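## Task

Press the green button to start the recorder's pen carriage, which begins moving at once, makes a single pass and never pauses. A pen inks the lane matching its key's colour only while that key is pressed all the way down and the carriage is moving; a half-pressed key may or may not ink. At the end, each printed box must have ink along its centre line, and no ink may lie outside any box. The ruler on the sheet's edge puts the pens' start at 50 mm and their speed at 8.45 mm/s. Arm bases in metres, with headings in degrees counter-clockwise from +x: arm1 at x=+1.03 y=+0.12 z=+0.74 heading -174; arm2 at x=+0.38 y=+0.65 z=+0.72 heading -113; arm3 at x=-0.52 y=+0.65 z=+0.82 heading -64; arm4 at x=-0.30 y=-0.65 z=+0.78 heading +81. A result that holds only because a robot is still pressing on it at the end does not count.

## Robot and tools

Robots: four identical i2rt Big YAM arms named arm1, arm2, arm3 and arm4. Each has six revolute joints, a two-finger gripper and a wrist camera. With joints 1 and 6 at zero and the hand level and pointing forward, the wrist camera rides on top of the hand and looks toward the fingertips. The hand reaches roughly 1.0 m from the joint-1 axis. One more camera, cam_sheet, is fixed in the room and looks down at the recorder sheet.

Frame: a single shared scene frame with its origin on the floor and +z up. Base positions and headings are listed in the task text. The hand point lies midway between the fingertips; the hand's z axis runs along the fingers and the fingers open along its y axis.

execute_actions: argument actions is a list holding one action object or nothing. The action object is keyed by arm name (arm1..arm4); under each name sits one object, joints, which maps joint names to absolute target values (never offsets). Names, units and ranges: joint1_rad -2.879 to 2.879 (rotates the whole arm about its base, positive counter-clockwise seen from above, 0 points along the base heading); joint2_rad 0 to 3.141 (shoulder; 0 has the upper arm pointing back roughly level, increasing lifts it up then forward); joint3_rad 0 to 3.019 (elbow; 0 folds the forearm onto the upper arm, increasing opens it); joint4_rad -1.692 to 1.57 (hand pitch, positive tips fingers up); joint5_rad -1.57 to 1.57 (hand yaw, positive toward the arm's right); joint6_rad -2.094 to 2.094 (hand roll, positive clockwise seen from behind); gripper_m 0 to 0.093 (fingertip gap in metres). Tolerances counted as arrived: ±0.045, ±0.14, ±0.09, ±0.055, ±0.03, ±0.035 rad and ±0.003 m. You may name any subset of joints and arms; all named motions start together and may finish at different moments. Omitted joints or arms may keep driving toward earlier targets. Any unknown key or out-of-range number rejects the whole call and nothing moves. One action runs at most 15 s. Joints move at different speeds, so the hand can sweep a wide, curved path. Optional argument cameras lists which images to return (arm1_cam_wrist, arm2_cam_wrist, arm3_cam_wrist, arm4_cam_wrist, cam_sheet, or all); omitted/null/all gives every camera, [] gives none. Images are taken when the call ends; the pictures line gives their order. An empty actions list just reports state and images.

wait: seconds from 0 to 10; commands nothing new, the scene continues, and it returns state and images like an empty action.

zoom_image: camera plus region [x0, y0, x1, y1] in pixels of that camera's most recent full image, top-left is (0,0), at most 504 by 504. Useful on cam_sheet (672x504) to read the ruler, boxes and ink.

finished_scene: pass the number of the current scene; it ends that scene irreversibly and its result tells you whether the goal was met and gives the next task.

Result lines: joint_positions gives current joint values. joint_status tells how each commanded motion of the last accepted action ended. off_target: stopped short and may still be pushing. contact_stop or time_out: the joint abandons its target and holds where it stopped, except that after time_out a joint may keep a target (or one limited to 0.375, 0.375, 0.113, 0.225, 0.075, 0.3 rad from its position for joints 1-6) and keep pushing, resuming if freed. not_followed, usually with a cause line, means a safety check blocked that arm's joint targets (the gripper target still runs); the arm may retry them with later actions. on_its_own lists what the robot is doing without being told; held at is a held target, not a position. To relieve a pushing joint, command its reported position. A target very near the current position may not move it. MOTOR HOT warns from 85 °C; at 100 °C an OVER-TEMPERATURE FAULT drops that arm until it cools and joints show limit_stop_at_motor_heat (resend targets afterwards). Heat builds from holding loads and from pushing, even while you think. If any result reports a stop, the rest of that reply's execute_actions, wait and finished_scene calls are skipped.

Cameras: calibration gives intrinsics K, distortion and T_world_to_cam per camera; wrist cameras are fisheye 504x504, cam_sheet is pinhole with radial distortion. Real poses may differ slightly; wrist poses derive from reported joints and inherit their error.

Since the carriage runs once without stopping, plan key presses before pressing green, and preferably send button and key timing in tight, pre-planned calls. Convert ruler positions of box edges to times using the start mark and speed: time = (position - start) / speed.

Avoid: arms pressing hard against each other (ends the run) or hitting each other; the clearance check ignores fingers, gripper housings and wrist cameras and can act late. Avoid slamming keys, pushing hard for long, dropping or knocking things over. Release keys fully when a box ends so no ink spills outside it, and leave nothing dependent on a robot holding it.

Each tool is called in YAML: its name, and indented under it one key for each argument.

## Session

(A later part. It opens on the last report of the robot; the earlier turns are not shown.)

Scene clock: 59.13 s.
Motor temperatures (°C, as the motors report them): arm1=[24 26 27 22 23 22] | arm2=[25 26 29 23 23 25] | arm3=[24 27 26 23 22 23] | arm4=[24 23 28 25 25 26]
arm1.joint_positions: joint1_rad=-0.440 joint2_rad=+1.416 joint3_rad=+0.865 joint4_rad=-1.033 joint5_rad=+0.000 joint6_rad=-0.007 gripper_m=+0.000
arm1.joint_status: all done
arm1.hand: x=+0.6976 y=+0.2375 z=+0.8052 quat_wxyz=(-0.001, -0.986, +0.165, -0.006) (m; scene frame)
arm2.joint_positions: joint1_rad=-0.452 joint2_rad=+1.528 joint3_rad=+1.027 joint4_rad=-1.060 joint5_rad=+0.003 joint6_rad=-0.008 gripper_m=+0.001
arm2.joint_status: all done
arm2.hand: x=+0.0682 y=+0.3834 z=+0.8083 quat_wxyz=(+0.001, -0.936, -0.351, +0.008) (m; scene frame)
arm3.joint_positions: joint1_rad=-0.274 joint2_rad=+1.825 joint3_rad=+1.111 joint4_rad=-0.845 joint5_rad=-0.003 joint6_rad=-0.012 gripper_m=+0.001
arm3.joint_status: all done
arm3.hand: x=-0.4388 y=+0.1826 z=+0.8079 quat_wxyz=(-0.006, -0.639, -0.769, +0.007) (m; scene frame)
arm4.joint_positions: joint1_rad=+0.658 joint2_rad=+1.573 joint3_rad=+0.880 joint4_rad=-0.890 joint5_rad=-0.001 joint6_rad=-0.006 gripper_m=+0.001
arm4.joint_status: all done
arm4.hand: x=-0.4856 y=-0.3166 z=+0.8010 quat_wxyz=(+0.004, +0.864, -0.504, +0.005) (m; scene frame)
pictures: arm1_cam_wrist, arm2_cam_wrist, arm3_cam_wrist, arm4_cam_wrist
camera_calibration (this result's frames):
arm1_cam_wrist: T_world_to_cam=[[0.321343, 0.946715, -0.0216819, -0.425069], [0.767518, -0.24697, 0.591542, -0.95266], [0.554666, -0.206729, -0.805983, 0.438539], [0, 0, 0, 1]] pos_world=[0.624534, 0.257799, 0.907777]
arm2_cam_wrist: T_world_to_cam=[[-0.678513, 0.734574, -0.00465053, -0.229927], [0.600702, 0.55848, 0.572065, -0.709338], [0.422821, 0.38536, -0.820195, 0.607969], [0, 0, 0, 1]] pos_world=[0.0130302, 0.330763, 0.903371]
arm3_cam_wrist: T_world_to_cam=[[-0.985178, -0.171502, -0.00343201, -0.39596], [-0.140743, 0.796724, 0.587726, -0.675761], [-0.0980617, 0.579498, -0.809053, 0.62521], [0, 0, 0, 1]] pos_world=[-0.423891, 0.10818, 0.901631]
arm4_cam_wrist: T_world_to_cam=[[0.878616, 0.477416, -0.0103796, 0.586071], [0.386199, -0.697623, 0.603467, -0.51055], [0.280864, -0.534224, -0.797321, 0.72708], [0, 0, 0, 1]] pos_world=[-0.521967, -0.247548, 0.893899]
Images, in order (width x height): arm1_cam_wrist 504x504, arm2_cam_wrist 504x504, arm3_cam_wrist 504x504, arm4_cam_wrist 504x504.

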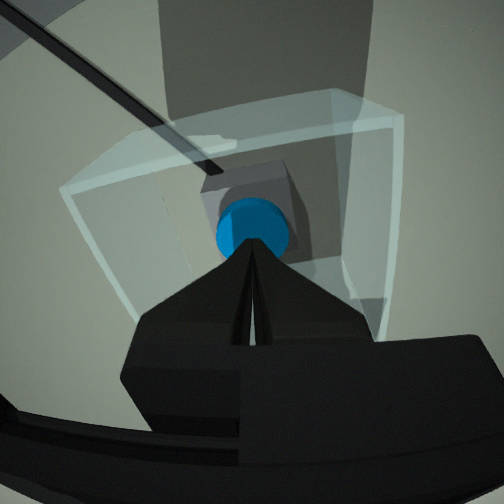

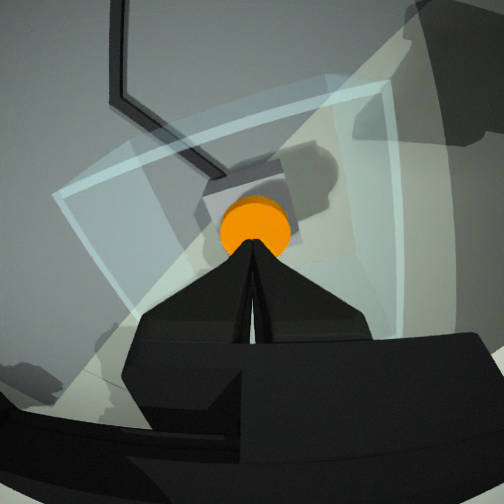

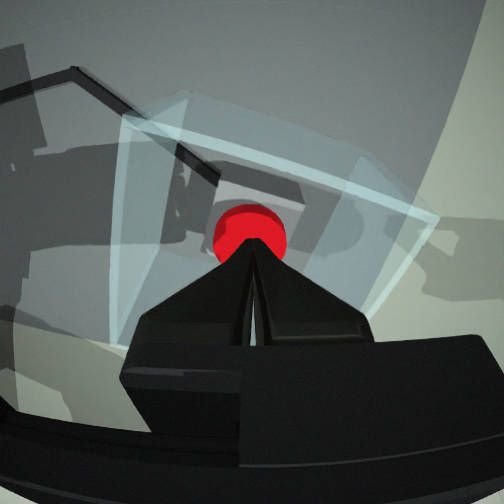

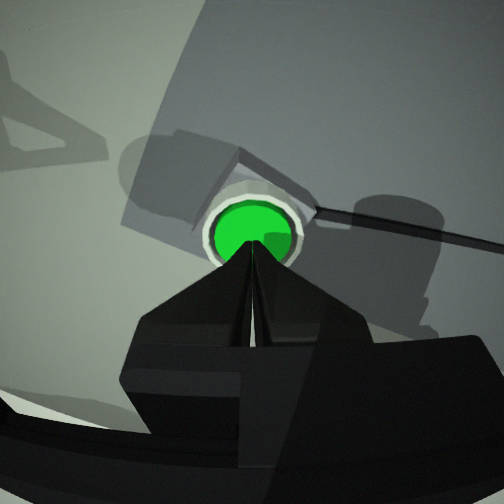

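execute_actions:
  actions:
    - {"arm4":{"joints":{"joint2_rad":1.715}}}
  cameras: ["arm4_cam_wrist"]

execute_actions:
  actions:
    - {"arm4":{"joints":{"joint2_rad":1.42,"joint3_rad":1.04,"joint4_rad":-1.16}}}
  cameras: []

execute_actions:
  actions:
    - {"arm4":{"joints":{"joint1_rad":-0.672,"joint2_rad":1.53,"joint3_rad":1.14}}}
  cameras: []

execute_actions:
  actions:
    - {"arm4":{"joints":{"joint2_rad":1.71,"joint3_rad":1.112,"joint4_rad":-0.935}}}
  cameras: ["arm4_cam_wrist","cam_sheet"]

wait:
  seconds: 10

wait:
  seconds: 10

wait:
  seconds: 10

execute_actions:
  actions:
    - {"arm1":{"joints":{"joint2_rad":1.575}},"arm2":{"joints":{"joint2_rad":1.70}},"arm3":{"joints":{"joint2_rad":1.96}},"arm4":{"joints":{"joint2_rad":1.865}}}
  cameras: []

wait:
  seconds: 0.7

execute_actions:
  actions:
    - {"arm1":{"joints":{"joint2_rad":1.42}},"arm2":{"joints":{"joint2_rad":1.54}},"arm3":{"joints":{"joint2_rad":1.82}},"arm4":{"joints":{"joint2_rad":1.71}}}
  cameras: ["cam_sheet"]

wait:
  seconds: 4

zoom_image:
  camera: "cam_sheet"
  region: [230, 90, 360, 200]

Scene clock: 70.57 s.
Motor temperatures (°C, as the motors report them): arm1=[24 26 27 22 23 22] | arm2=[25 26 29 23 23 25] | arm3=[24 27 26 23 22 23] | arm4=[24 23 28 25 25 26]
arm1.joint_positions: joint1_rad=-0.440 joint2_rad=+1.416 joint3_rad=+0.865 joint4_rad=-1.033 joint5_rad=+0.000 joint6_rad=-0.007 gripper_m=+0.000
arm1.joint_status: not commanded
arm1.hand: x=+0.6976 y=+0.2375 z=+0.8052 quat_wxyz=(-0.001, -0.986, +0.165, -0.006) (m; scene frame)
arm2.joint_positions: joint1_rad=-0.452 joint2_rad=+1.528 joint3_rad=+1.027 joint4_rad=-1.060 joint5_rad=+0.003 joint6_rad=-0.008 gripper_m=+0.001
arm2.joint_status: not commanded
arm2.hand: x=+0.0682 y=+0.3834 z=+0.8083 quat_wxyz=(+0.001, -0.936, -0.351, +0.008) (m; scene frame)
arm3.joint_positions: joint1_rad=-0.274 joint2_rad=+1.825 joint3_rad=+1.111 joint4_rad=-0.845 joint5_rad=-0.003 joint6_rad=-0.012 gripper_m=+0.001
arm3.joint_status: not commanded
arm3.hand: x=-0.4388 y=+0.1826 z=+0.8079 quat_wxyz=(-0.006, -0.639, -0.769, +0.007) (m; scene frame)
arm4.joint_positions: joint1_rad=+0.658 joint2_rad=+1.672 joint3_rad=+0.902 joint4_rad=-0.888 joint5_rad=-0.001 joint6_rad=-0.006 gripper_m=+0.001
arm4.joint_status: all done
arm4.hand: x=-0.4851 y=-0.3175 z=+0.7715 quat_wxyz=(+0.023, +0.863, -0.503, +0.037) (m; scene frame)
pictures: arm4_cam_wrist
camera_calibration (this result's frames):
arm4_cam_wrist: T_world_to_cam=[[0.878945, 0.476829, -0.00952255, 0.585094], [0.363082, -0.656061, 0.661631, -0.536431], [0.309237, -0.584995, -0.749769, 0.663913], [0, 0, 0, 1]] pos_world=[-0.524804, -0.242536, 0.858272]
Images, in order (width x height): arm4_cam_wrist 504x504.

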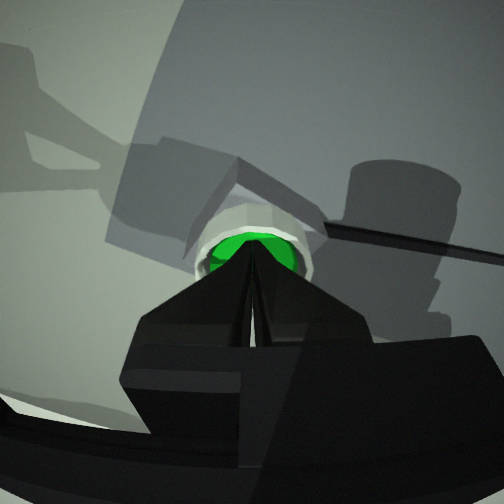

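Scene clock: 71.83 s.
Motor temperatures (°C, as the motors report them): arm1=[24 26 27 22 23 22] | arm2=[25 26 29 23 23 25] | arm3=[24 27 26 23 22 23] | arm4=[24 23 28 25 25 26]
arm1.joint_positions: joint1_rad=-0.440 joint2_rad=+1.416 joint3_rad=+0.865 joint4_rad=-1.033 joint5_rad=+0.000 joint6_rad=-0.007 gripper_m=+0.000
arm1.joint_status: not commanded
arm1.hand: x=+0.6976 y=+0.2375 z=+0.8052 quat_wxyz=(-0.001, -0.986, +0.165, -0.006) (m; scene frame)
arm2.joint_positions: joint1_rad=-0.452 joint2_rad=+1.528 joint3_rad=+1.027 joint4_rad=-1.060 joint5_rad=+0.003 joint6_rad=-0.008 gripper_m=+0.001
arm2.joint_status: not commanded
arm2.hand: x=+0.0682 y=+0.3834 z=+0.8083 quat_wxyz=(+0.001, -0.936, -0.351, +0.008) (m; scene frame)
arm3.joint_positions: joint1_rad=-0.274 joint2_rad=+1.825 joint3_rad=+1.111 joint4_rad=-0.845 joint5_rad=-0.003 joint6_rad=-0.012 gripper_m=+0.001
arm3.joint_status: not commanded
arm3.hand: x=-0.4388 y=+0.1826 z=+0.8079 quat_wxyz=(-0.006, -0.639, -0.769, +0.007) (m; scene frame)
arm4.joint_positions: joint1_rad=+0.658 joint2_rad=+1.416 joint3_rad=+1.015 joint4_rad=-1.152 joint5_rad=-0.001 joint6_rad=-0.006 gripper_m=+0.001
arm4.joint_status: all done
arm4.hand: x=-0.4879 y=-0.3122 z=+0.9021 quat_wxyz=(-0.004, +0.864, -0.504, -0.008) (m; scene frame)
pictures: none
No camera images: the call's "cameras" was empty. Leave "cameras" out to get every camera's image.

Scene clock: 73.53 s.
Motor temperatures (°C, as the motors report them): arm1=[24 26 27 22 23 22] | arm2=[25 26 29 23 23 25] | arm3=[24 27 26 23 22 23] | arm4=[24 23 28 25 25 26]
arm1.joint_positions: joint1_rad=-0.440 joint2_rad=+1.416 joint3_rad=+0.865 joint4_rad=-1.033 joint5_rad=+0.000 joint6_rad=-0.007 gripper_m=+0.000
arm1.joint_status: not commanded
arm1.hand: x=+0.6976 y=+0.2375 z=+0.8052 quat_wxyz=(-0.001, -0.986, +0.165, -0.006) (m; scene frame)
arm2.joint_positions: joint1_rad=-0.452 joint2_rad=+1.528 joint3_rad=+1.027 joint4_rad=-1.060 joint5_rad=+0.003 joint6_rad=-0.008 gripper_m=+0.001
arm2.joint_status: not commanded
arm2.hand: x=+0.0682 y=+0.3834 z=+0.8083 quat_wxyz=(+0.001, -0.936, -0.351, +0.008) (m; scene frame)
arm3.joint_positions: joint1_rad=-0.274 joint2_rad=+1.825 joint3_rad=+1.111 joint4_rad=-0.845 joint5_rad=-0.003 joint6_rad=-0.012 gripper_m=+0.001
arm3.joint_status: not commanded
arm3.hand: x=-0.4388 y=+0.1826 z=+0.8079 quat_wxyz=(-0.006, -0.639, -0.769, +0.007) (m; scene frame)
arm4.joint_positions: joint1_rad=-0.678 joint2_rad=+1.537 joint3_rad=+1.106 joint4_rad=-1.157 joint5_rad=+0.001 joint6_rad=-0.005 gripper_m=+0.001
arm4.joint_status: all done
arm4.hand: x=+0.0092 y=-0.3662 z=+0.8871 quat_wxyz=(+0.008, +0.366, -0.931, +0.004) (m; scene frame)
pictures: none
No camera images: the call's "cameras" was empty. Leave "cameras" out to get every camera's image.

Scene clock: 74.60 s.
Motor temperatures (°C, as the motors report them): arm1=[24 26 27 22 23 22] | arm2=[25 26 29 23 23 25] | arm3=[24 27 26 23 22 23] | arm4=[24 23 28 25 25 26]
arm1.joint_positions: joint1_rad=-0.440 joint2_rad=+1.416 joint3_rad=+0.865 joint4_rad=-1.033 joint5_rad=+0.000 joint6_rad=-0.007 gripper_m=+0.000
arm1.joint_status: not commanded
arm1.hand: x=+0.6976 y=+0.2375 z=+0.8052 quat_wxyz=(-0.001, -0.986, +0.165, -0.006) (m; scene frame)
arm2.joint_positions: joint1_rad=-0.452 joint2_rad=+1.528 joint3_rad=+1.027 joint4_rad=-1.060 joint5_rad=+0.003 joint6_rad=-0.008 gripper_m=+0.001
arm2.joint_status: not commanded
arm2.hand: x=+0.0682 y=+0.3834 z=+0.8083 quat_wxyz=(+0.001, -0.936, -0.351, +0.008) (m; scene frame)
arm3.joint_positions: joint1_rad=-0.274 joint2_rad=+1.825 joint3_rad=+1.111 joint4_rad=-0.845 joint5_rad=-0.003 joint6_rad=-0.012 gripper_m=+0.001
arm3.joint_status: not commanded
arm3.hand: x=-0.4388 y=+0.1826 z=+0.8079 quat_wxyz=(-0.006, -0.639, -0.769, +0.007) (m; scene frame)
arm4.joint_positions: joint1_rad=-0.678 joint2_rad=+1.727 joint3_rad=+1.099 joint4_rad=-0.945 joint5_rad=+0.001 joint6_rad=-0.005 gripper_m=+0.001
arm4.joint_status: all done
arm4.hand: x=+0.0364 y=-0.3411 z=+0.8053 quat_wxyz=(+0.001, +0.366, -0.931, +0.001) (m; scene frame)
pictures: arm4_cam_wrist, cam_sheet
camera_calibration (this result's frames):
arm4_cam_wrist: T_world_to_cam=[[0.668859, -0.743345, -0.00811438, -0.271415], [-0.593699, -0.540713, 0.595945, -0.636669], [-0.44738, -0.393785, -0.802984, 0.6498], [0, 0, 0, 1]] pos_world=[0.094256, -0.290128, 0.898996]
Images, in order (width x height): arm4_cam_wrist 504x504, cam_sheet 672x504.

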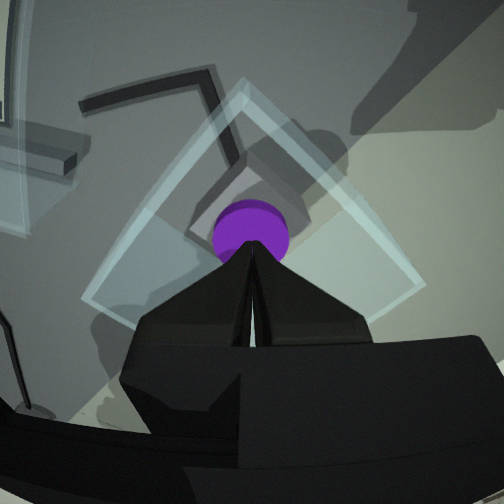

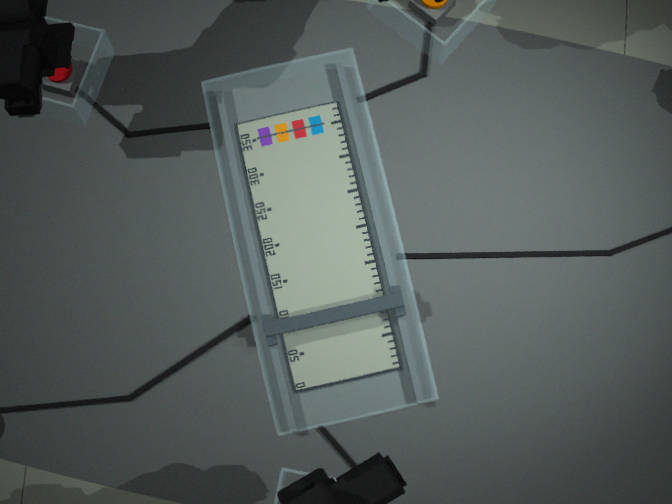

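Scene clock: 84.60 s.
Motor temperatures (°C, as the motors report them): arm1=[24 26 27 22 23 22] | arm2=[25 27 29 23 23 25] | arm3=[24 27 26 23 22 23] | arm4=[24 23 28 25 25 26]
arm1.joint_positions: joint1_rad=-0.440 joint2_rad=+1.416 joint3_rad=+0.865 joint4_rad=-1.033 joint5_rad=+0.000 joint6_rad=-0.007 gripper_m=+0.000
arm1.joint_status: not commanded
arm1.hand: x=+0.6976 y=+0.2375 z=+0.8052 quat_wxyz=(-0.001, -0.986, +0.165, -0.006) (m; scene frame)
arm2.joint_positions: joint1_rad=-0.452 joint2_rad=+1.528 joint3_rad=+1.027 joint4_rad=-1.060 joint5_rad=+0.003 joint6_rad=-0.008 gripper_m=+0.001
arm2.joint_status: not commanded
arm2.hand: x=+0.0682 y=+0.3834 z=+0.8083 quat_wxyz=(+0.001, -0.936, -0.351, +0.008) (m; scene frame)
arm3.joint_positions: joint1_rad=-0.274 joint2_rad=+1.825 joint3_rad=+1.111 joint4_rad=-0.845 joint5_rad=-0.003 joint6_rad=-0.012 gripper_m=+0.001
arm3.joint_status: not commanded
arm3.hand: x=-0.4388 y=+0.1826 z=+0.8079 quat_wxyz=(-0.006, -0.639, -0.769, +0.007) (m; scene frame)
arm4.joint_positions: joint1_rad=-0.678 joint2_rad=+1.727 joint3_rad=+1.099 joint4_rad=-0.945 joint5_rad=+0.001 joint6_rad=-0.005 gripper_m=+0.001
arm4.joint_status: all done
arm4.hand: x=+0.0364 y=-0.3411 z=+0.8053 quat_wxyz=(+0.001, +0.366, -0.931, +0.001) (m; scene frame)
wait: 10.00 s; at rest by 0.27 s
pictures: arm1_cam_wrist, arm2_cam_wrist, arm3_cam_wrist, arm4_cam_wrist, cam_sheet
camera_calibration (this result's frames):
arm1_cam_wrist: T_world_to_cam=[[0.321343, 0.946715, -0.0216819, -0.425069], [0.767518, -0.24697, 0.591542, -0.95266], [0.554666, -0.206729, -0.805983, 0.438539], [0, 0, 0, 1]] pos_world=[0.624534, 0.257799, 0.907777]
arm2_cam_wrist: T_world_to_cam=[[-0.678513, 0.734574, -0.00465053, -0.229927], [0.600702, 0.55848, 0.572065, -0.709338], [0.422821, 0.38536, -0.820195, 0.607969], [0, 0, 0, 1]] pos_world=[0.0130302, 0.330763, 0.903371]
arm3_cam_wrist: T_world_to_cam=[[-0.985178, -0.171502, -0.00343201, -0.39596], [-0.140743, 0.796724, 0.587726, -0.675761], [-0.0980617, 0.579498, -0.809053, 0.62521], [0, 0, 0, 1]] pos_world=[-0.423891, 0.10818, 0.901631]
arm4_cam_wrist: T_world_to_cam=[[0.668859, -0.743345, -0.00811438, -0.271415], [-0.593699, -0.540713, 0.595945, -0.636669], [-0.44738, -0.393785, -0.802984, 0.6498], [0, 0, 0, 1]] pos_world=[0.094256, -0.290128, 0.898996]
Images, in order (width x height): arm1_cam_wrist 504x504, arm2_cam_wrist 504x504, arm3_cam_wrist 504x504, arm4_cam_wrist 504x504, cam_sheet 672x504.

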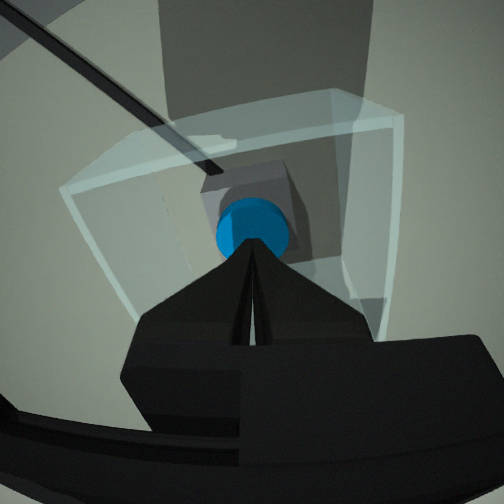

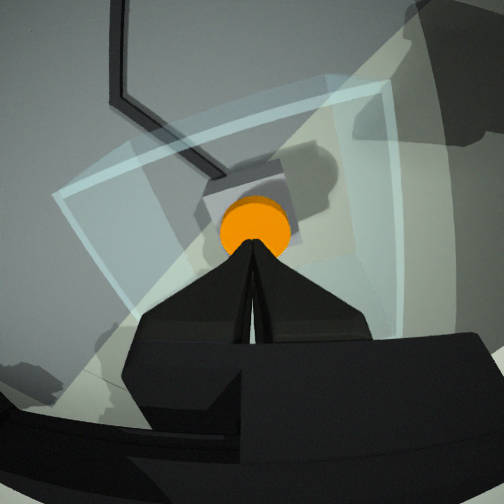

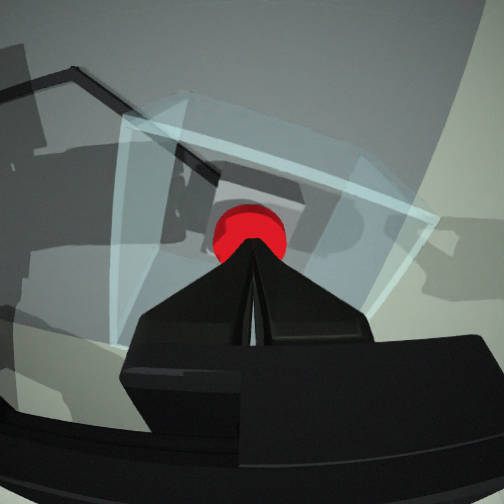

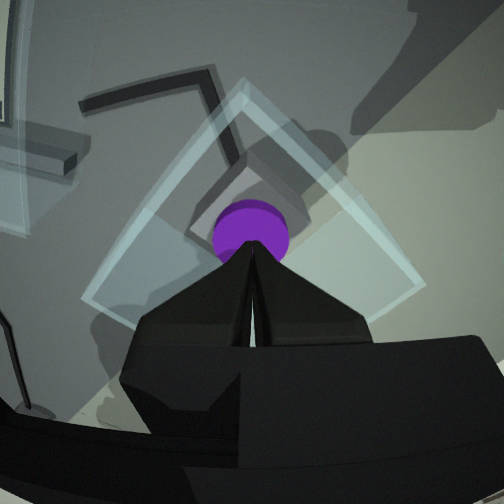

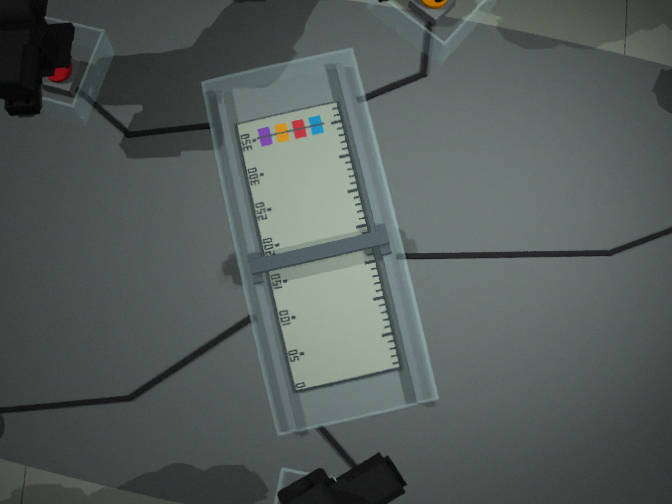

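Scene clock: 94.60 s.
Motor temperatures (°C, as the motors report them): arm1=[24 26 27 22 23 22] | arm2=[25 27 29 23 23 25] | arm3=[24 27 26 23 22 23] | arm4=[24 23 28 25 25 26]
arm1.joint_positions: joint1_rad=-0.440 joint2_rad=+1.416 joint3_rad=+0.865 joint4_rad=-1.033 joint5_rad=+0.000 joint6_rad=-0.007 gripper_m=+0.000
arm1.joint_status: not commanded
arm1.hand: x=+0.6976 y=+0.2375 z=+0.8052 quat_wxyz=(-0.001, -0.986, +0.165, -0.006) (m; scene frame)
arm2.joint_positions: joint1_rad=-0.452 joint2_rad=+1.528 joint3_rad=+1.027 joint4_rad=-1.060 joint5_rad=+0.003 joint6_rad=-0.008 gripper_m=+0.001
arm2.joint_status: not commanded
arm2.hand: x=+0.0682 y=+0.3834 z=+0.8083 quat_wxyz=(+0.001, -0.936, -0.351, +0.008) (m; scene frame)
arm3.joint_positions: joint1_rad=-0.274 joint2_rad=+1.825 joint3_rad=+1.111 joint4_rad=-0.845 joint5_rad=-0.003 joint6_rad=-0.012 gripper_m=+0.001
arm3.joint_status: not commanded
arm3.hand: x=-0.4388 y=+0.1826 z=+0.8079 quat_wxyz=(-0.006, -0.639, -0.769, +0.007) (m; scene frame)
arm4.joint_positions: joint1_rad=-0.678 joint2_rad=+1.727 joint3_rad=+1.099 joint4_rad=-0.945 joint5_rad=+0.001 joint6_rad=-0.005 gripper_m=+0.001
arm4.joint_status: all done
arm4.hand: x=+0.0364 y=-0.3411 z=+0.8053 quat_wxyz=(+0.001, +0.366, -0.931, +0.001) (m; scene frame)
wait: 10.00 s; at rest by 0.27 s
pictures: arm1_cam_wrist, arm2_cam_wrist, arm3_cam_wrist, arm4_cam_wrist, cam_sheet
camera_calibration (this result's frames):
arm1_cam_wrist: T_world_to_cam=[[0.321343, 0.946715, -0.0216819, -0.425069], [0.767518, -0.24697, 0.591542, -0.95266], [0.554666, -0.206729, -0.805983, 0.438539], [0, 0, 0, 1]] pos_world=[0.624534, 0.257799, 0.907777]
arm2_cam_wrist: T_world_to_cam=[[-0.678513, 0.734574, -0.00465053, -0.229927], [0.600702, 0.55848, 0.572065, -0.709338], [0.422821, 0.38536, -0.820195, 0.607969], [0, 0, 0, 1]] pos_world=[0.0130302, 0.330763, 0.903371]
arm3_cam_wrist: T_world_to_cam=[[-0.985178, -0.171502, -0.00343201, -0.39596], [-0.140743, 0.796724, 0.587726, -0.675761], [-0.0980617, 0.579498, -0.809053, 0.62521], [0, 0, 0, 1]] pos_world=[-0.423891, 0.10818, 0.901631]
arm4_cam_wrist: T_world_to_cam=[[0.668859, -0.743345, -0.00811438, -0.271415], [-0.593699, -0.540713, 0.595945, -0.636669], [-0.44738, -0.393785, -0.802984, 0.6498], [0, 0, 0, 1]] pos_world=[0.094256, -0.290128, 0.898996]
Images, in order (width x height): arm1_cam_wrist 504x504, arm2_cam_wrist 504x504, arm3_cam_wrist 504x504, arm4_cam_wrist 504x504, cam_sheet 672x504.

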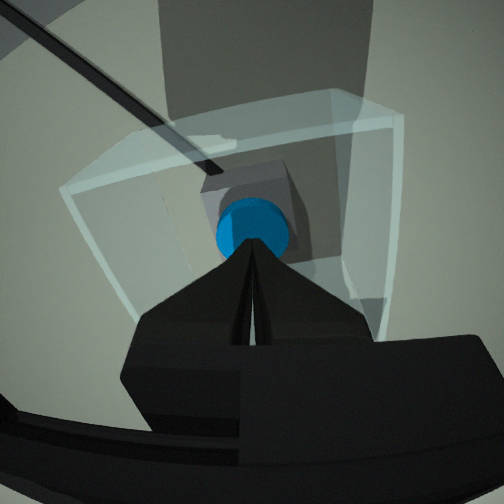

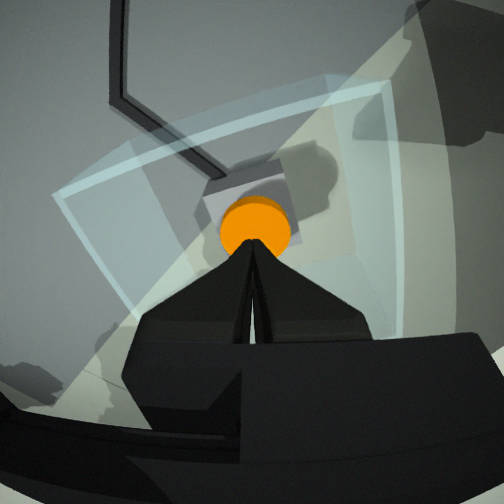

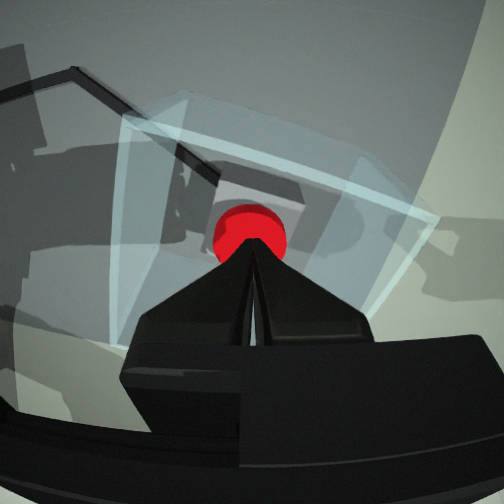

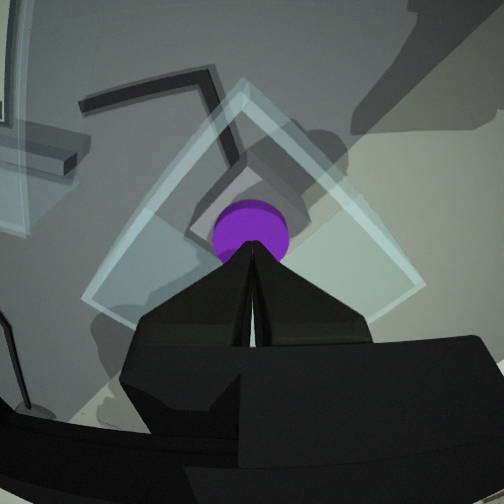

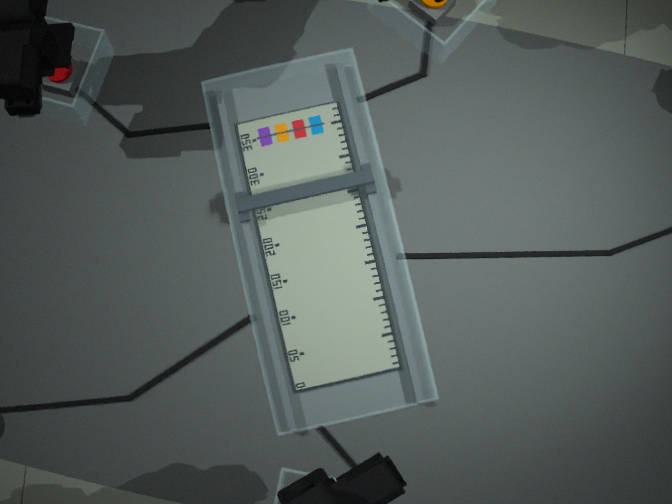

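Scene clock: 104.60 s.
Motor temperatures (°C, as the motors report them): arm1=[24 26 27 22 23 22] | arm2=[25 27 29 23 23 25] | arm3=[24 27 26 23 22 23] | arm4=[24 24 28 25 25 26]
arm1.joint_positions: joint1_rad=-0.440 joint2_rad=+1.416 joint3_rad=+0.865 joint4_rad=-1.033 joint5_rad=+0.000 joint6_rad=-0.007 gripper_m=+0.000
arm1.joint_status: not commanded
arm1.hand: x=+0.6976 y=+0.2375 z=+0.8052 quat_wxyz=(-0.001, -0.986, +0.165, -0.006) (m; scene frame)
arm2.joint_positions: joint1_rad=-0.452 joint2_rad=+1.528 joint3_rad=+1.027 joint4_rad=-1.060 joint5_rad=+0.003 joint6_rad=-0.008 gripper_m=+0.001
arm2.joint_status: not commanded
arm2.hand: x=+0.0682 y=+0.3834 z=+0.8083 quat_wxyz=(+0.001, -0.936, -0.351, +0.008) (m; scene frame)
arm3.joint_positions: joint1_rad=-0.274 joint2_rad=+1.825 joint3_rad=+1.111 joint4_rad=-0.845 joint5_rad=-0.003 joint6_rad=-0.012 gripper_m=+0.001
arm3.joint_status: not commanded
arm3.hand: x=-0.4388 y=+0.1826 z=+0.8079 quat_wxyz=(-0.006, -0.639, -0.769, +0.007) (m; scene frame)
arm4.joint_positions: joint1_rad=-0.678 joint2_rad=+1.727 joint3_rad=+1.099 joint4_rad=-0.945 joint5_rad=+0.001 joint6_rad=-0.005 gripper_m=+0.001
arm4.joint_status: all done
arm4.hand: x=+0.0364 y=-0.3411 z=+0.8053 quat_wxyz=(+0.001, +0.366, -0.931, +0.001) (m; scene frame)
wait: 10.00 s; at rest by 0.27 s
pictures: arm1_cam_wrist, arm2_cam_wrist, arm3_cam_wrist, arm4_cam_wrist, cam_sheet
camera_calibration (this result's frames):
arm1_cam_wrist: T_world_to_cam=[[0.321343, 0.946715, -0.0216819, -0.425069], [0.767518, -0.24697, 0.591542, -0.95266], [0.554666, -0.206729, -0.805983, 0.438539], [0, 0, 0, 1]] pos_world=[0.624534, 0.257799, 0.907777]
arm2_cam_wrist: T_world_to_cam=[[-0.678513, 0.734574, -0.00465053, -0.229927], [0.600702, 0.55848, 0.572065, -0.709338], [0.422821, 0.38536, -0.820195, 0.607969], [0, 0, 0, 1]] pos_world=[0.0130302, 0.330763, 0.903371]
arm3_cam_wrist: T_world_to_cam=[[-0.985178, -0.171502, -0.00343201, -0.39596], [-0.140743, 0.796724, 0.587726, -0.675761], [-0.0980617, 0.579498, -0.809053, 0.62521], [0, 0, 0, 1]] pos_world=[-0.423891, 0.10818, 0.901631]
arm4_cam_wrist: T_world_to_cam=[[0.668859, -0.743345, -0.00811438, -0.271415], [-0.593699, -0.540713, 0.595945, -0.636669], [-0.44738, -0.393785, -0.802984, 0.6498], [0, 0, 0, 1]] pos_world=[0.094256, -0.290128, 0.898996]
Images, in order (width x height): arm1_cam_wrist 504x504, arm2_cam_wrist 504x504, arm3_cam_wrist 504x504, arm4_cam_wrist 504x504, cam_sheet 672x504.

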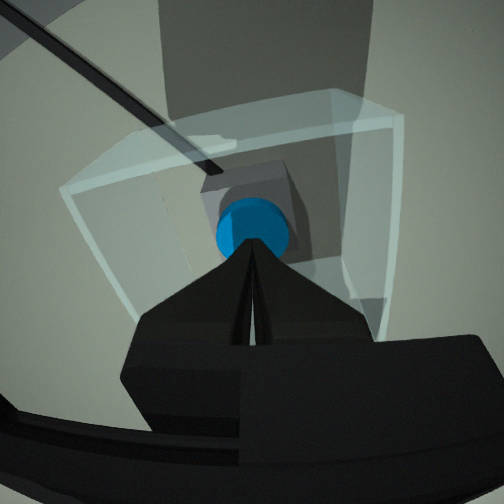

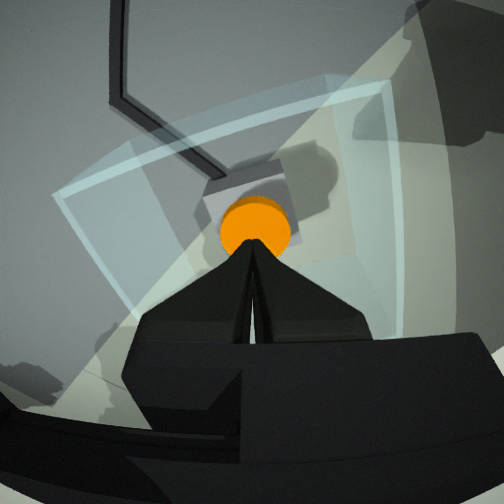

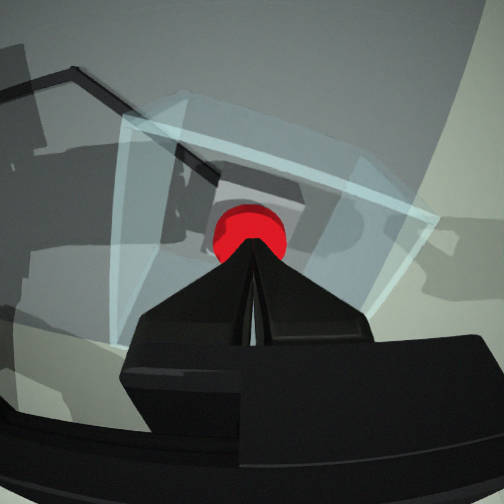

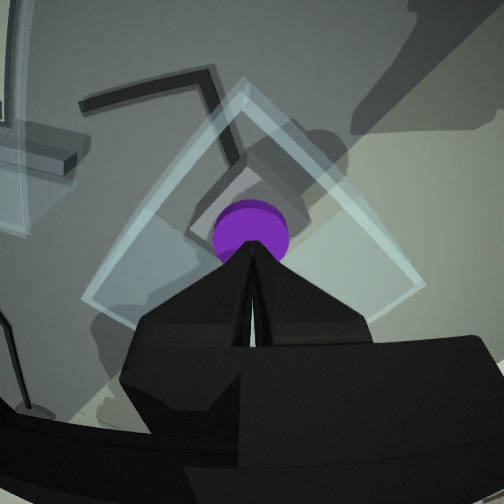

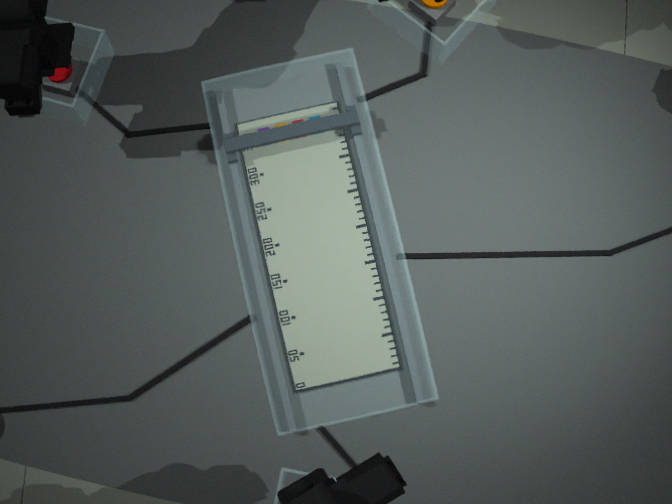

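Scene clock: 105.43 s.
Motor temperatures (°C, as the motors report them): arm1=[24 26 27 22 23 22] | arm2=[25 27 29 23 23 25] | arm3=[24 27 26 23 22 23] | arm4=[24 24 28 25 25 26]
arm1.joint_positions: joint1_rad=-0.440 joint2_rad=+1.535 joint3_rad=+0.878 joint4_rad=-1.038 joint5_rad=+0.000 joint6_rad=-0.007 gripper_m=+0.000
arm1.joint_status: all done
arm1.hand: x=+0.7020 y=+0.2360 z=+0.7701 quat_wxyz=(-0.010, -0.984, +0.165, -0.061) (m; scene frame)
arm2.joint_positions: joint1_rad=-0.452 joint2_rad=+1.648 joint3_rad=+1.040 joint4_rad=-1.065 joint5_rad=+0.002 joint6_rad=-0.008 gripper_m=+0.001
arm2.joint_status: all done
arm2.hand: x=+0.0707 y=+0.3857 z=+0.7663 quat_wxyz=(+0.019, -0.935, -0.350, -0.044) (m; scene frame)
arm3.joint_positions: joint1_rad=-0.274 joint2_rad=+1.906 joint3_rad=+1.122 joint4_rad=-0.849 joint5_rad=-0.002 joint6_rad=-0.012 gripper_m=+0.001
arm3.joint_status: all done
arm3.hand: x=-0.4405 y=+0.1911 z=+0.7742 quat_wxyz=(+0.023, -0.639, -0.769, -0.017) (m; scene frame)
arm4.joint_positions: joint1_rad=-0.678 joint2_rad=+1.810 joint3_rad=+1.120 joint4_rad=-0.940 joint5_rad=+0.001 joint6_rad=-0.005 gripper_m=+0.001
arm4.joint_status: all done
arm4.hand: x=+0.0372 y=-0.3404 z=+0.7753 quat_wxyz=(+0.028, +0.366, -0.930, +0.011) (m; scene frame)
pictures: none
No camera images: the call's "cameras" was empty. Leave "cameras" out to get every camera's image.

Scene clock: 106.13 s.
Motor temperatures (°C, as the motors report them): arm1=[24 26 27 22 23 22] | arm2=[25 27 29 23 23 25] | arm3=[24 27 26 23 22 23] | arm4=[24 24 28 25 25 26]
arm1.joint_positions: joint1_rad=-0.440 joint2_rad=+1.535 joint3_rad=+0.878 joint4_rad=-1.038 joint5_rad=+0.000 joint6_rad=-0.007 gripper_m=+0.000
arm1.joint_status: all done
arm1.hand: x=+0.7020 y=+0.2360 z=+0.7701 quat_wxyz=(-0.010, -0.984, +0.165, -0.061) (m; scene frame)
arm2.joint_positions: joint1_rad=-0.452 joint2_rad=+1.648 joint3_rad=+1.040 joint4_rad=-1.065 joint5_rad=+0.002 joint6_rad=-0.008 gripper_m=+0.001
arm2.joint_status: all done
arm2.hand: x=+0.0707 y=+0.3857 z=+0.7663 quat_wxyz=(+0.019, -0.935, -0.350, -0.044) (m; scene frame)
arm3.joint_positions: joint1_rad=-0.274 joint2_rad=+1.906 joint3_rad=+1.122 joint4_rad=-0.849 joint5_rad=-0.002 joint6_rad=-0.012 gripper_m=+0.001
arm3.joint_status: all done
arm3.hand: x=-0.4405 y=+0.1911 z=+0.7742 quat_wxyz=(+0.023, -0.639, -0.769, -0.017) (m; scene frame)
arm4.joint_positions: joint1_rad=-0.678 joint2_rad=+1.810 joint3_rad=+1.120 joint4_rad=-0.940 joint5_rad=+0.001 joint6_rad=-0.005 gripper_m=+0.001
arm4.joint_status: all done
arm4.hand: x=+0.0372 y=-0.3404 z=+0.7753 quat_wxyz=(+0.028, +0.366, -0.930, +0.011) (m; scene frame)
wait: 0.70 s; at rest by 0.27 s
pictures: arm1_cam_wrist, arm2_cam_wrist, arm3_cam_wrist, arm4_cam_wrist, cam_sheet
camera_calibration (this result's frames):
arm1_cam_wrist: T_world_to_cam=[[0.323706, 0.945883, -0.0228055, -0.426384], [0.700777, -0.22349, 0.677468, -0.960479], [0.635709, -0.235282, -0.735198, 0.302753], [0, 0, 0, 1]] pos_world=[0.618642, 0.259884, 0.863553]
arm2_cam_wrist: T_world_to_cam=[[-0.677622, 0.735354, -0.00906149, -0.227073], [0.548841, 0.513876, 0.659322, -0.734005], [0.489492, 0.441798, -0.751806, 0.492717], [0, 0, 0, 1]] pos_world=[0.00780104, 0.326485, 0.852315]
arm3_cam_wrist: T_world_to_cam=[[-0.985291, -0.170857, -0.00303431, -0.396811], [-0.132279, 0.751342, 0.64652, -0.696089], [-0.108183, 0.637412, -0.762891, 0.541591], [0, 0, 0, 1]] pos_world=[-0.424462, 0.109986, 0.862006]
arm4_cam_wrist: T_world_to_cam=[[0.668538, -0.743641, -0.00745213, -0.272243], [-0.567652, -0.516745, 0.640894, -0.645485], [-0.480446, -0.424232, -0.767593, 0.589765], [0, 0, 0, 1]] pos_world=[0.098944, -0.285805, 0.864358]
Images, in order (width x height): arm1_cam_wrist 504x504, arm2_cam_wrist 504x504, arm3_cam_wrist 504x504, arm4_cam_wrist 504x504, cam_sheet 672x504.

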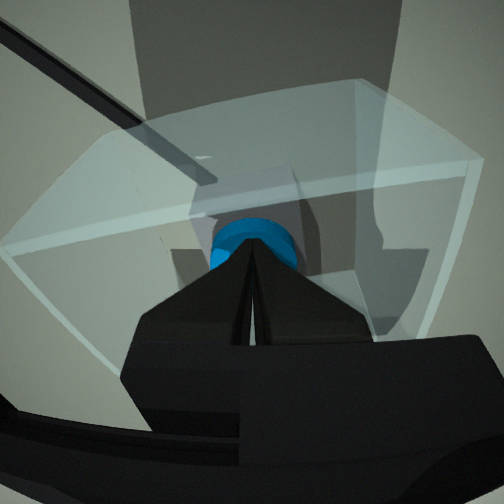

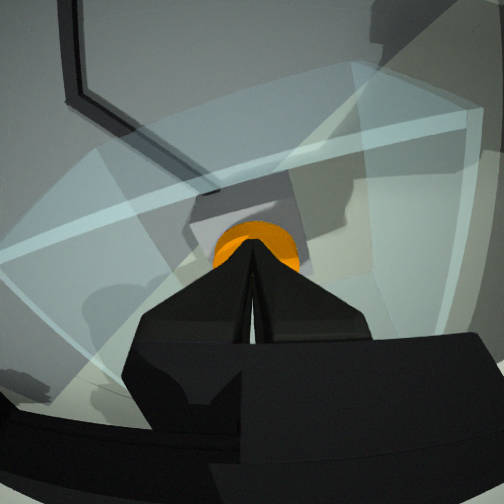

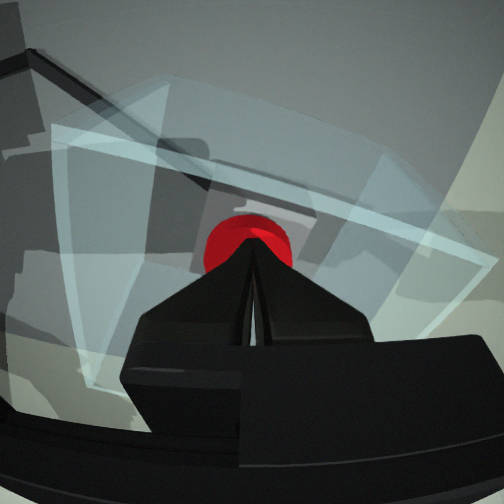

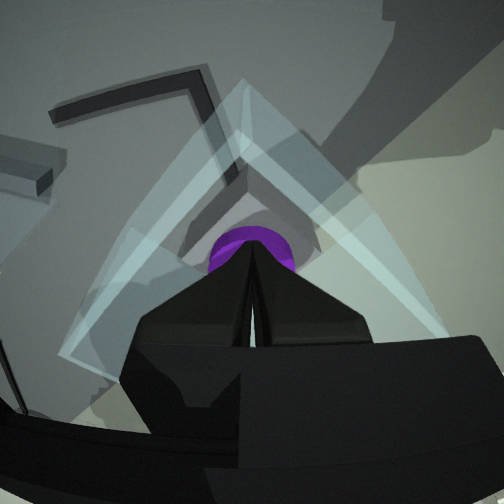

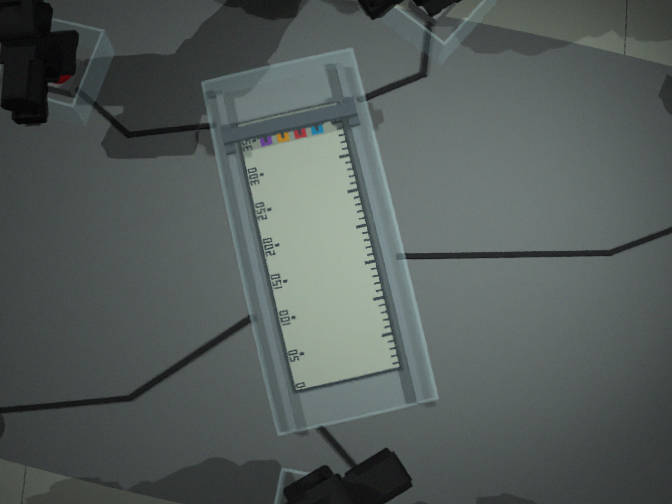

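Scene clock: 107.13 s.
Motor temperatures (°C, as the motors report them): arm1=[24 26 27 22 23 22] | arm2=[25 27 29 23 23 25] | arm3=[24 27 26 23 22 23] | arm4=[24 24 28 25 25 26]
arm1.joint_positions: joint1_rad=-0.440 joint2_rad=+1.416 joint3_rad=+0.865 joint4_rad=-1.038 joint5_rad=+0.000 joint6_rad=-0.007 gripper_m=+0.000
arm1.joint_status: all done
arm1.hand: x=+0.6989 y=+0.2371 z=+0.8053 quat_wxyz=(-0.001, -0.986, +0.165, -0.009) (m; scene frame)
arm2.joint_positions: joint1_rad=-0.452 joint2_rad=+1.540 joint3_rad=+1.028 joint4_rad=-1.065 joint5_rad=+0.002 joint6_rad=-0.008 gripper_m=+0.001
arm2.joint_status: all done
arm2.hand: x=+0.0691 y=+0.3841 z=+0.8044 quat_wxyz=(+0.003, -0.936, -0.351, +0.001) (m; scene frame)
arm3.joint_positions: joint1_rad=-0.274 joint2_rad=+1.824 joint3_rad=+1.111 joint4_rad=-0.849 joint5_rad=-0.002 joint6_rad=-0.012 gripper_m=+0.001
arm3.joint_status: all done
arm3.hand: x=-0.4390 y=+0.1835 z=+0.8080 quat_wxyz=(-0.004, -0.639, -0.769, +0.006) (m; scene frame)
arm4.joint_positions: joint1_rad=-0.678 joint2_rad=+1.709 joint3_rad=+1.106 joint4_rad=-0.939 joint5_rad=+0.001 joint6_rad=-0.005 gripper_m=+0.001
arm4.joint_status: all done
arm4.hand: x=+0.0410 y=-0.3369 z=+0.8149 quat_wxyz=(-0.013, +0.366, -0.931, -0.005) (m; scene frame)
pictures: cam_sheet
Images, in order (width x height): cam_sheet 672x504.

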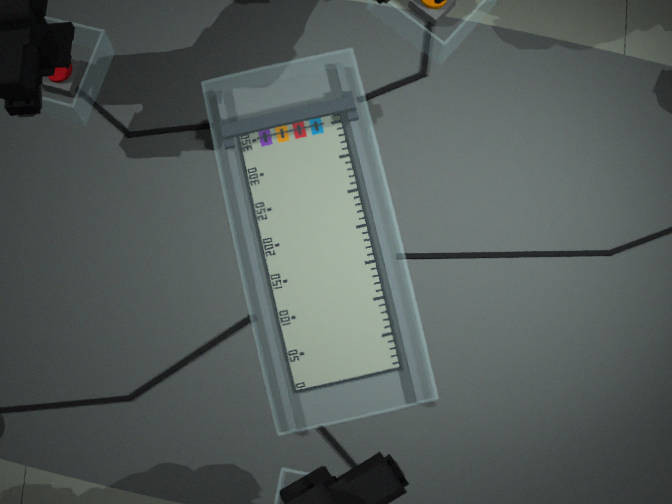

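Scene clock: 111.13 s.
Motor temperatures (°C, as the motors report them): arm1=[24 26 27 22 23 22] | arm2=[25 27 29 23 23 25] | arm3=[24 27 26 23 22 23] | arm4=[24 24 28 25 25 26]
arm1.joint_positions: joint1_rad=-0.440 joint2_rad=+1.416 joint3_rad=+0.865 joint4_rad=-1.038 joint5_rad=+0.000 joint6_rad=-0.007 gripper_m=+0.000
arm1.joint_status: all done
arm1.hand: x=+0.6989 y=+0.2371 z=+0.8053 quat_wxyz=(-0.001, -0.986, +0.165, -0.009) (m; scene frame)
arm2.joint_positions: joint1_rad=-0.452 joint2_rad=+1.540 joint3_rad=+1.028 joint4_rad=-1.065 joint5_rad=+0.002 joint6_rad=-0.008 gripper_m=+0.001
arm2.joint_status: all done
arm2.hand: x=+0.0691 y=+0.3841 z=+0.8044 quat_wxyz=(+0.003, -0.936, -0.351, +0.001) (m; scene frame)
arm3.joint_positions: joint1_rad=-0.274 joint2_rad=+1.824 joint3_rad=+1.111 joint4_rad=-0.849 joint5_rad=-0.002 joint6_rad=-0.012 gripper_m=+0.001
arm3.joint_status: all done
arm3.hand: x=-0.4390 y=+0.1835 z=+0.8080 quat_wxyz=(-0.004, -0.639, -0.769, +0.006) (m; scene frame)
arm4.joint_positions: joint1_rad=-0.678 joint2_rad=+1.709 joint3_rad=+1.106 joint4_rad=-0.939 joint5_rad=+0.001 joint6_rad=-0.005 gripper_m=+0.001
arm4.joint_status: all done
arm4.hand: x=+0.0410 y=-0.3369 z=+0.8149 quat_wxyz=(-0.013, +0.366, -0.931, -0.005) (m; scene frame)
wait: 4.00 s; at rest by 0.27 s
pictures: arm1_cam_wrist, arm2_cam_wrist, arm3_cam_wrist, arm4_cam_wrist, cam_sheet
camera_calibration (this result's frames):
arm1_cam_wrist: T_world_to_cam=[[0.321453, 0.946676, -0.0217421, -0.425073], [0.764527, -0.245918, 0.595838, -0.95535], [0.558718, -0.208156, -0.802811, 0.432731], [0, 0, 0, 1]] pos_world=[0.625257, 0.257544, 0.907392]
arm2_cam_wrist: T_world_to_cam=[[-0.678416, 0.734657, -0.0055791, -0.229145], [0.594058, 0.553017, 0.584181, -0.715186], [0.432258, 0.393003, -0.811604, 0.593602], [0, 0, 0, 1]] pos_world=[0.0128175, 0.330566, 0.898289]
arm3_cam_wrist: T_world_to_cam=[[-0.985185, -0.171466, -0.00305091, -0.396342], [-0.140155, 0.794774, 0.590501, -0.678195], [-0.098826, 0.58218, -0.807031, 0.622358], [0, 0, 0, 1]] pos_world=[-0.424017, 0.108728, 0.901528]
arm4_cam_wrist: T_world_to_cam=[[0.669037, -0.743181, -0.00844859, -0.270947], [-0.606485, -0.552478, 0.571791, -0.621087], [-0.429612, -0.377425, -0.820356, 0.680169], [0, 0, 0, 1]] pos_world=[0.0968026, -0.287786, 0.910823]
Images, in order (width x height): arm1_cam_wrist 504x504, arm2_cam_wrist 504x504, arm3_cam_wrist 504x504, arm4_cam_wrist 504x504, cam_sheet 672x504.

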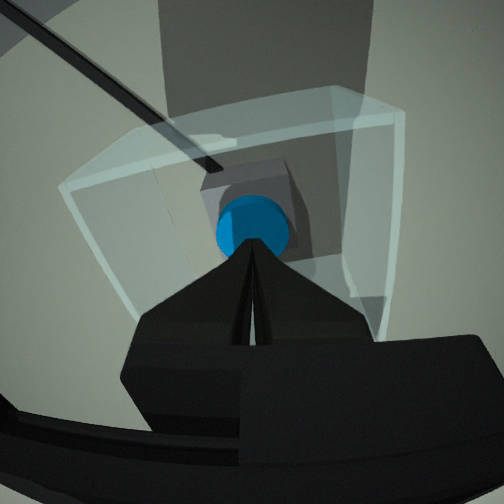

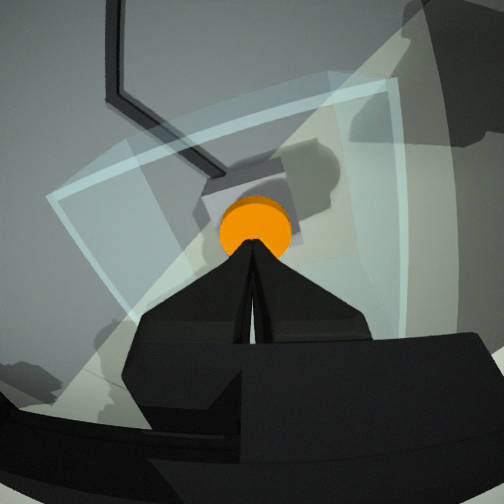

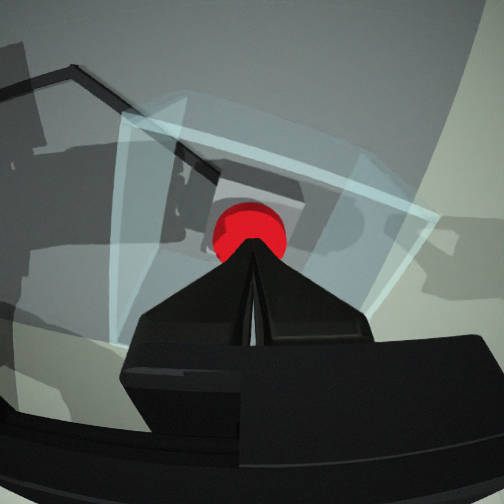

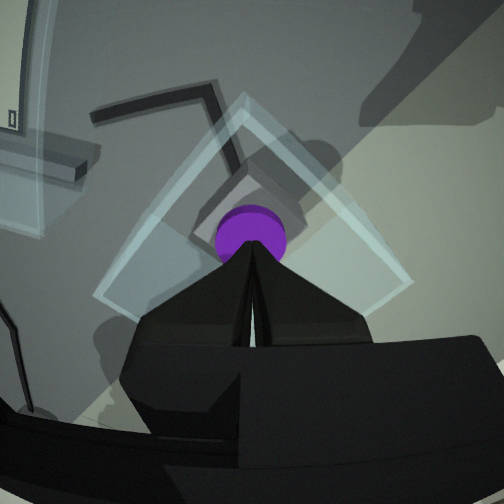

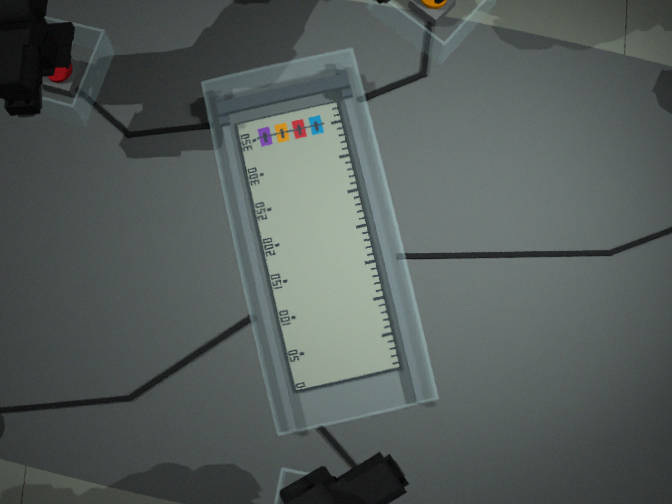

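Region (230, 90, 360, 200) of cam_sheet's 672x504 image, scaled by 3.877, with more detail than that image has; it fills the top 426 rows of this view, and the rest is white.

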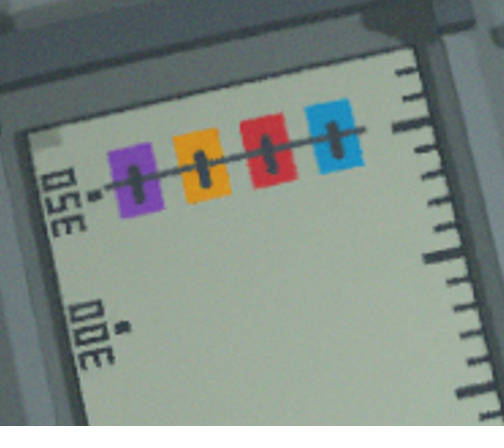

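finished_scene:
  scene: 2

The scene is finished: the task was done.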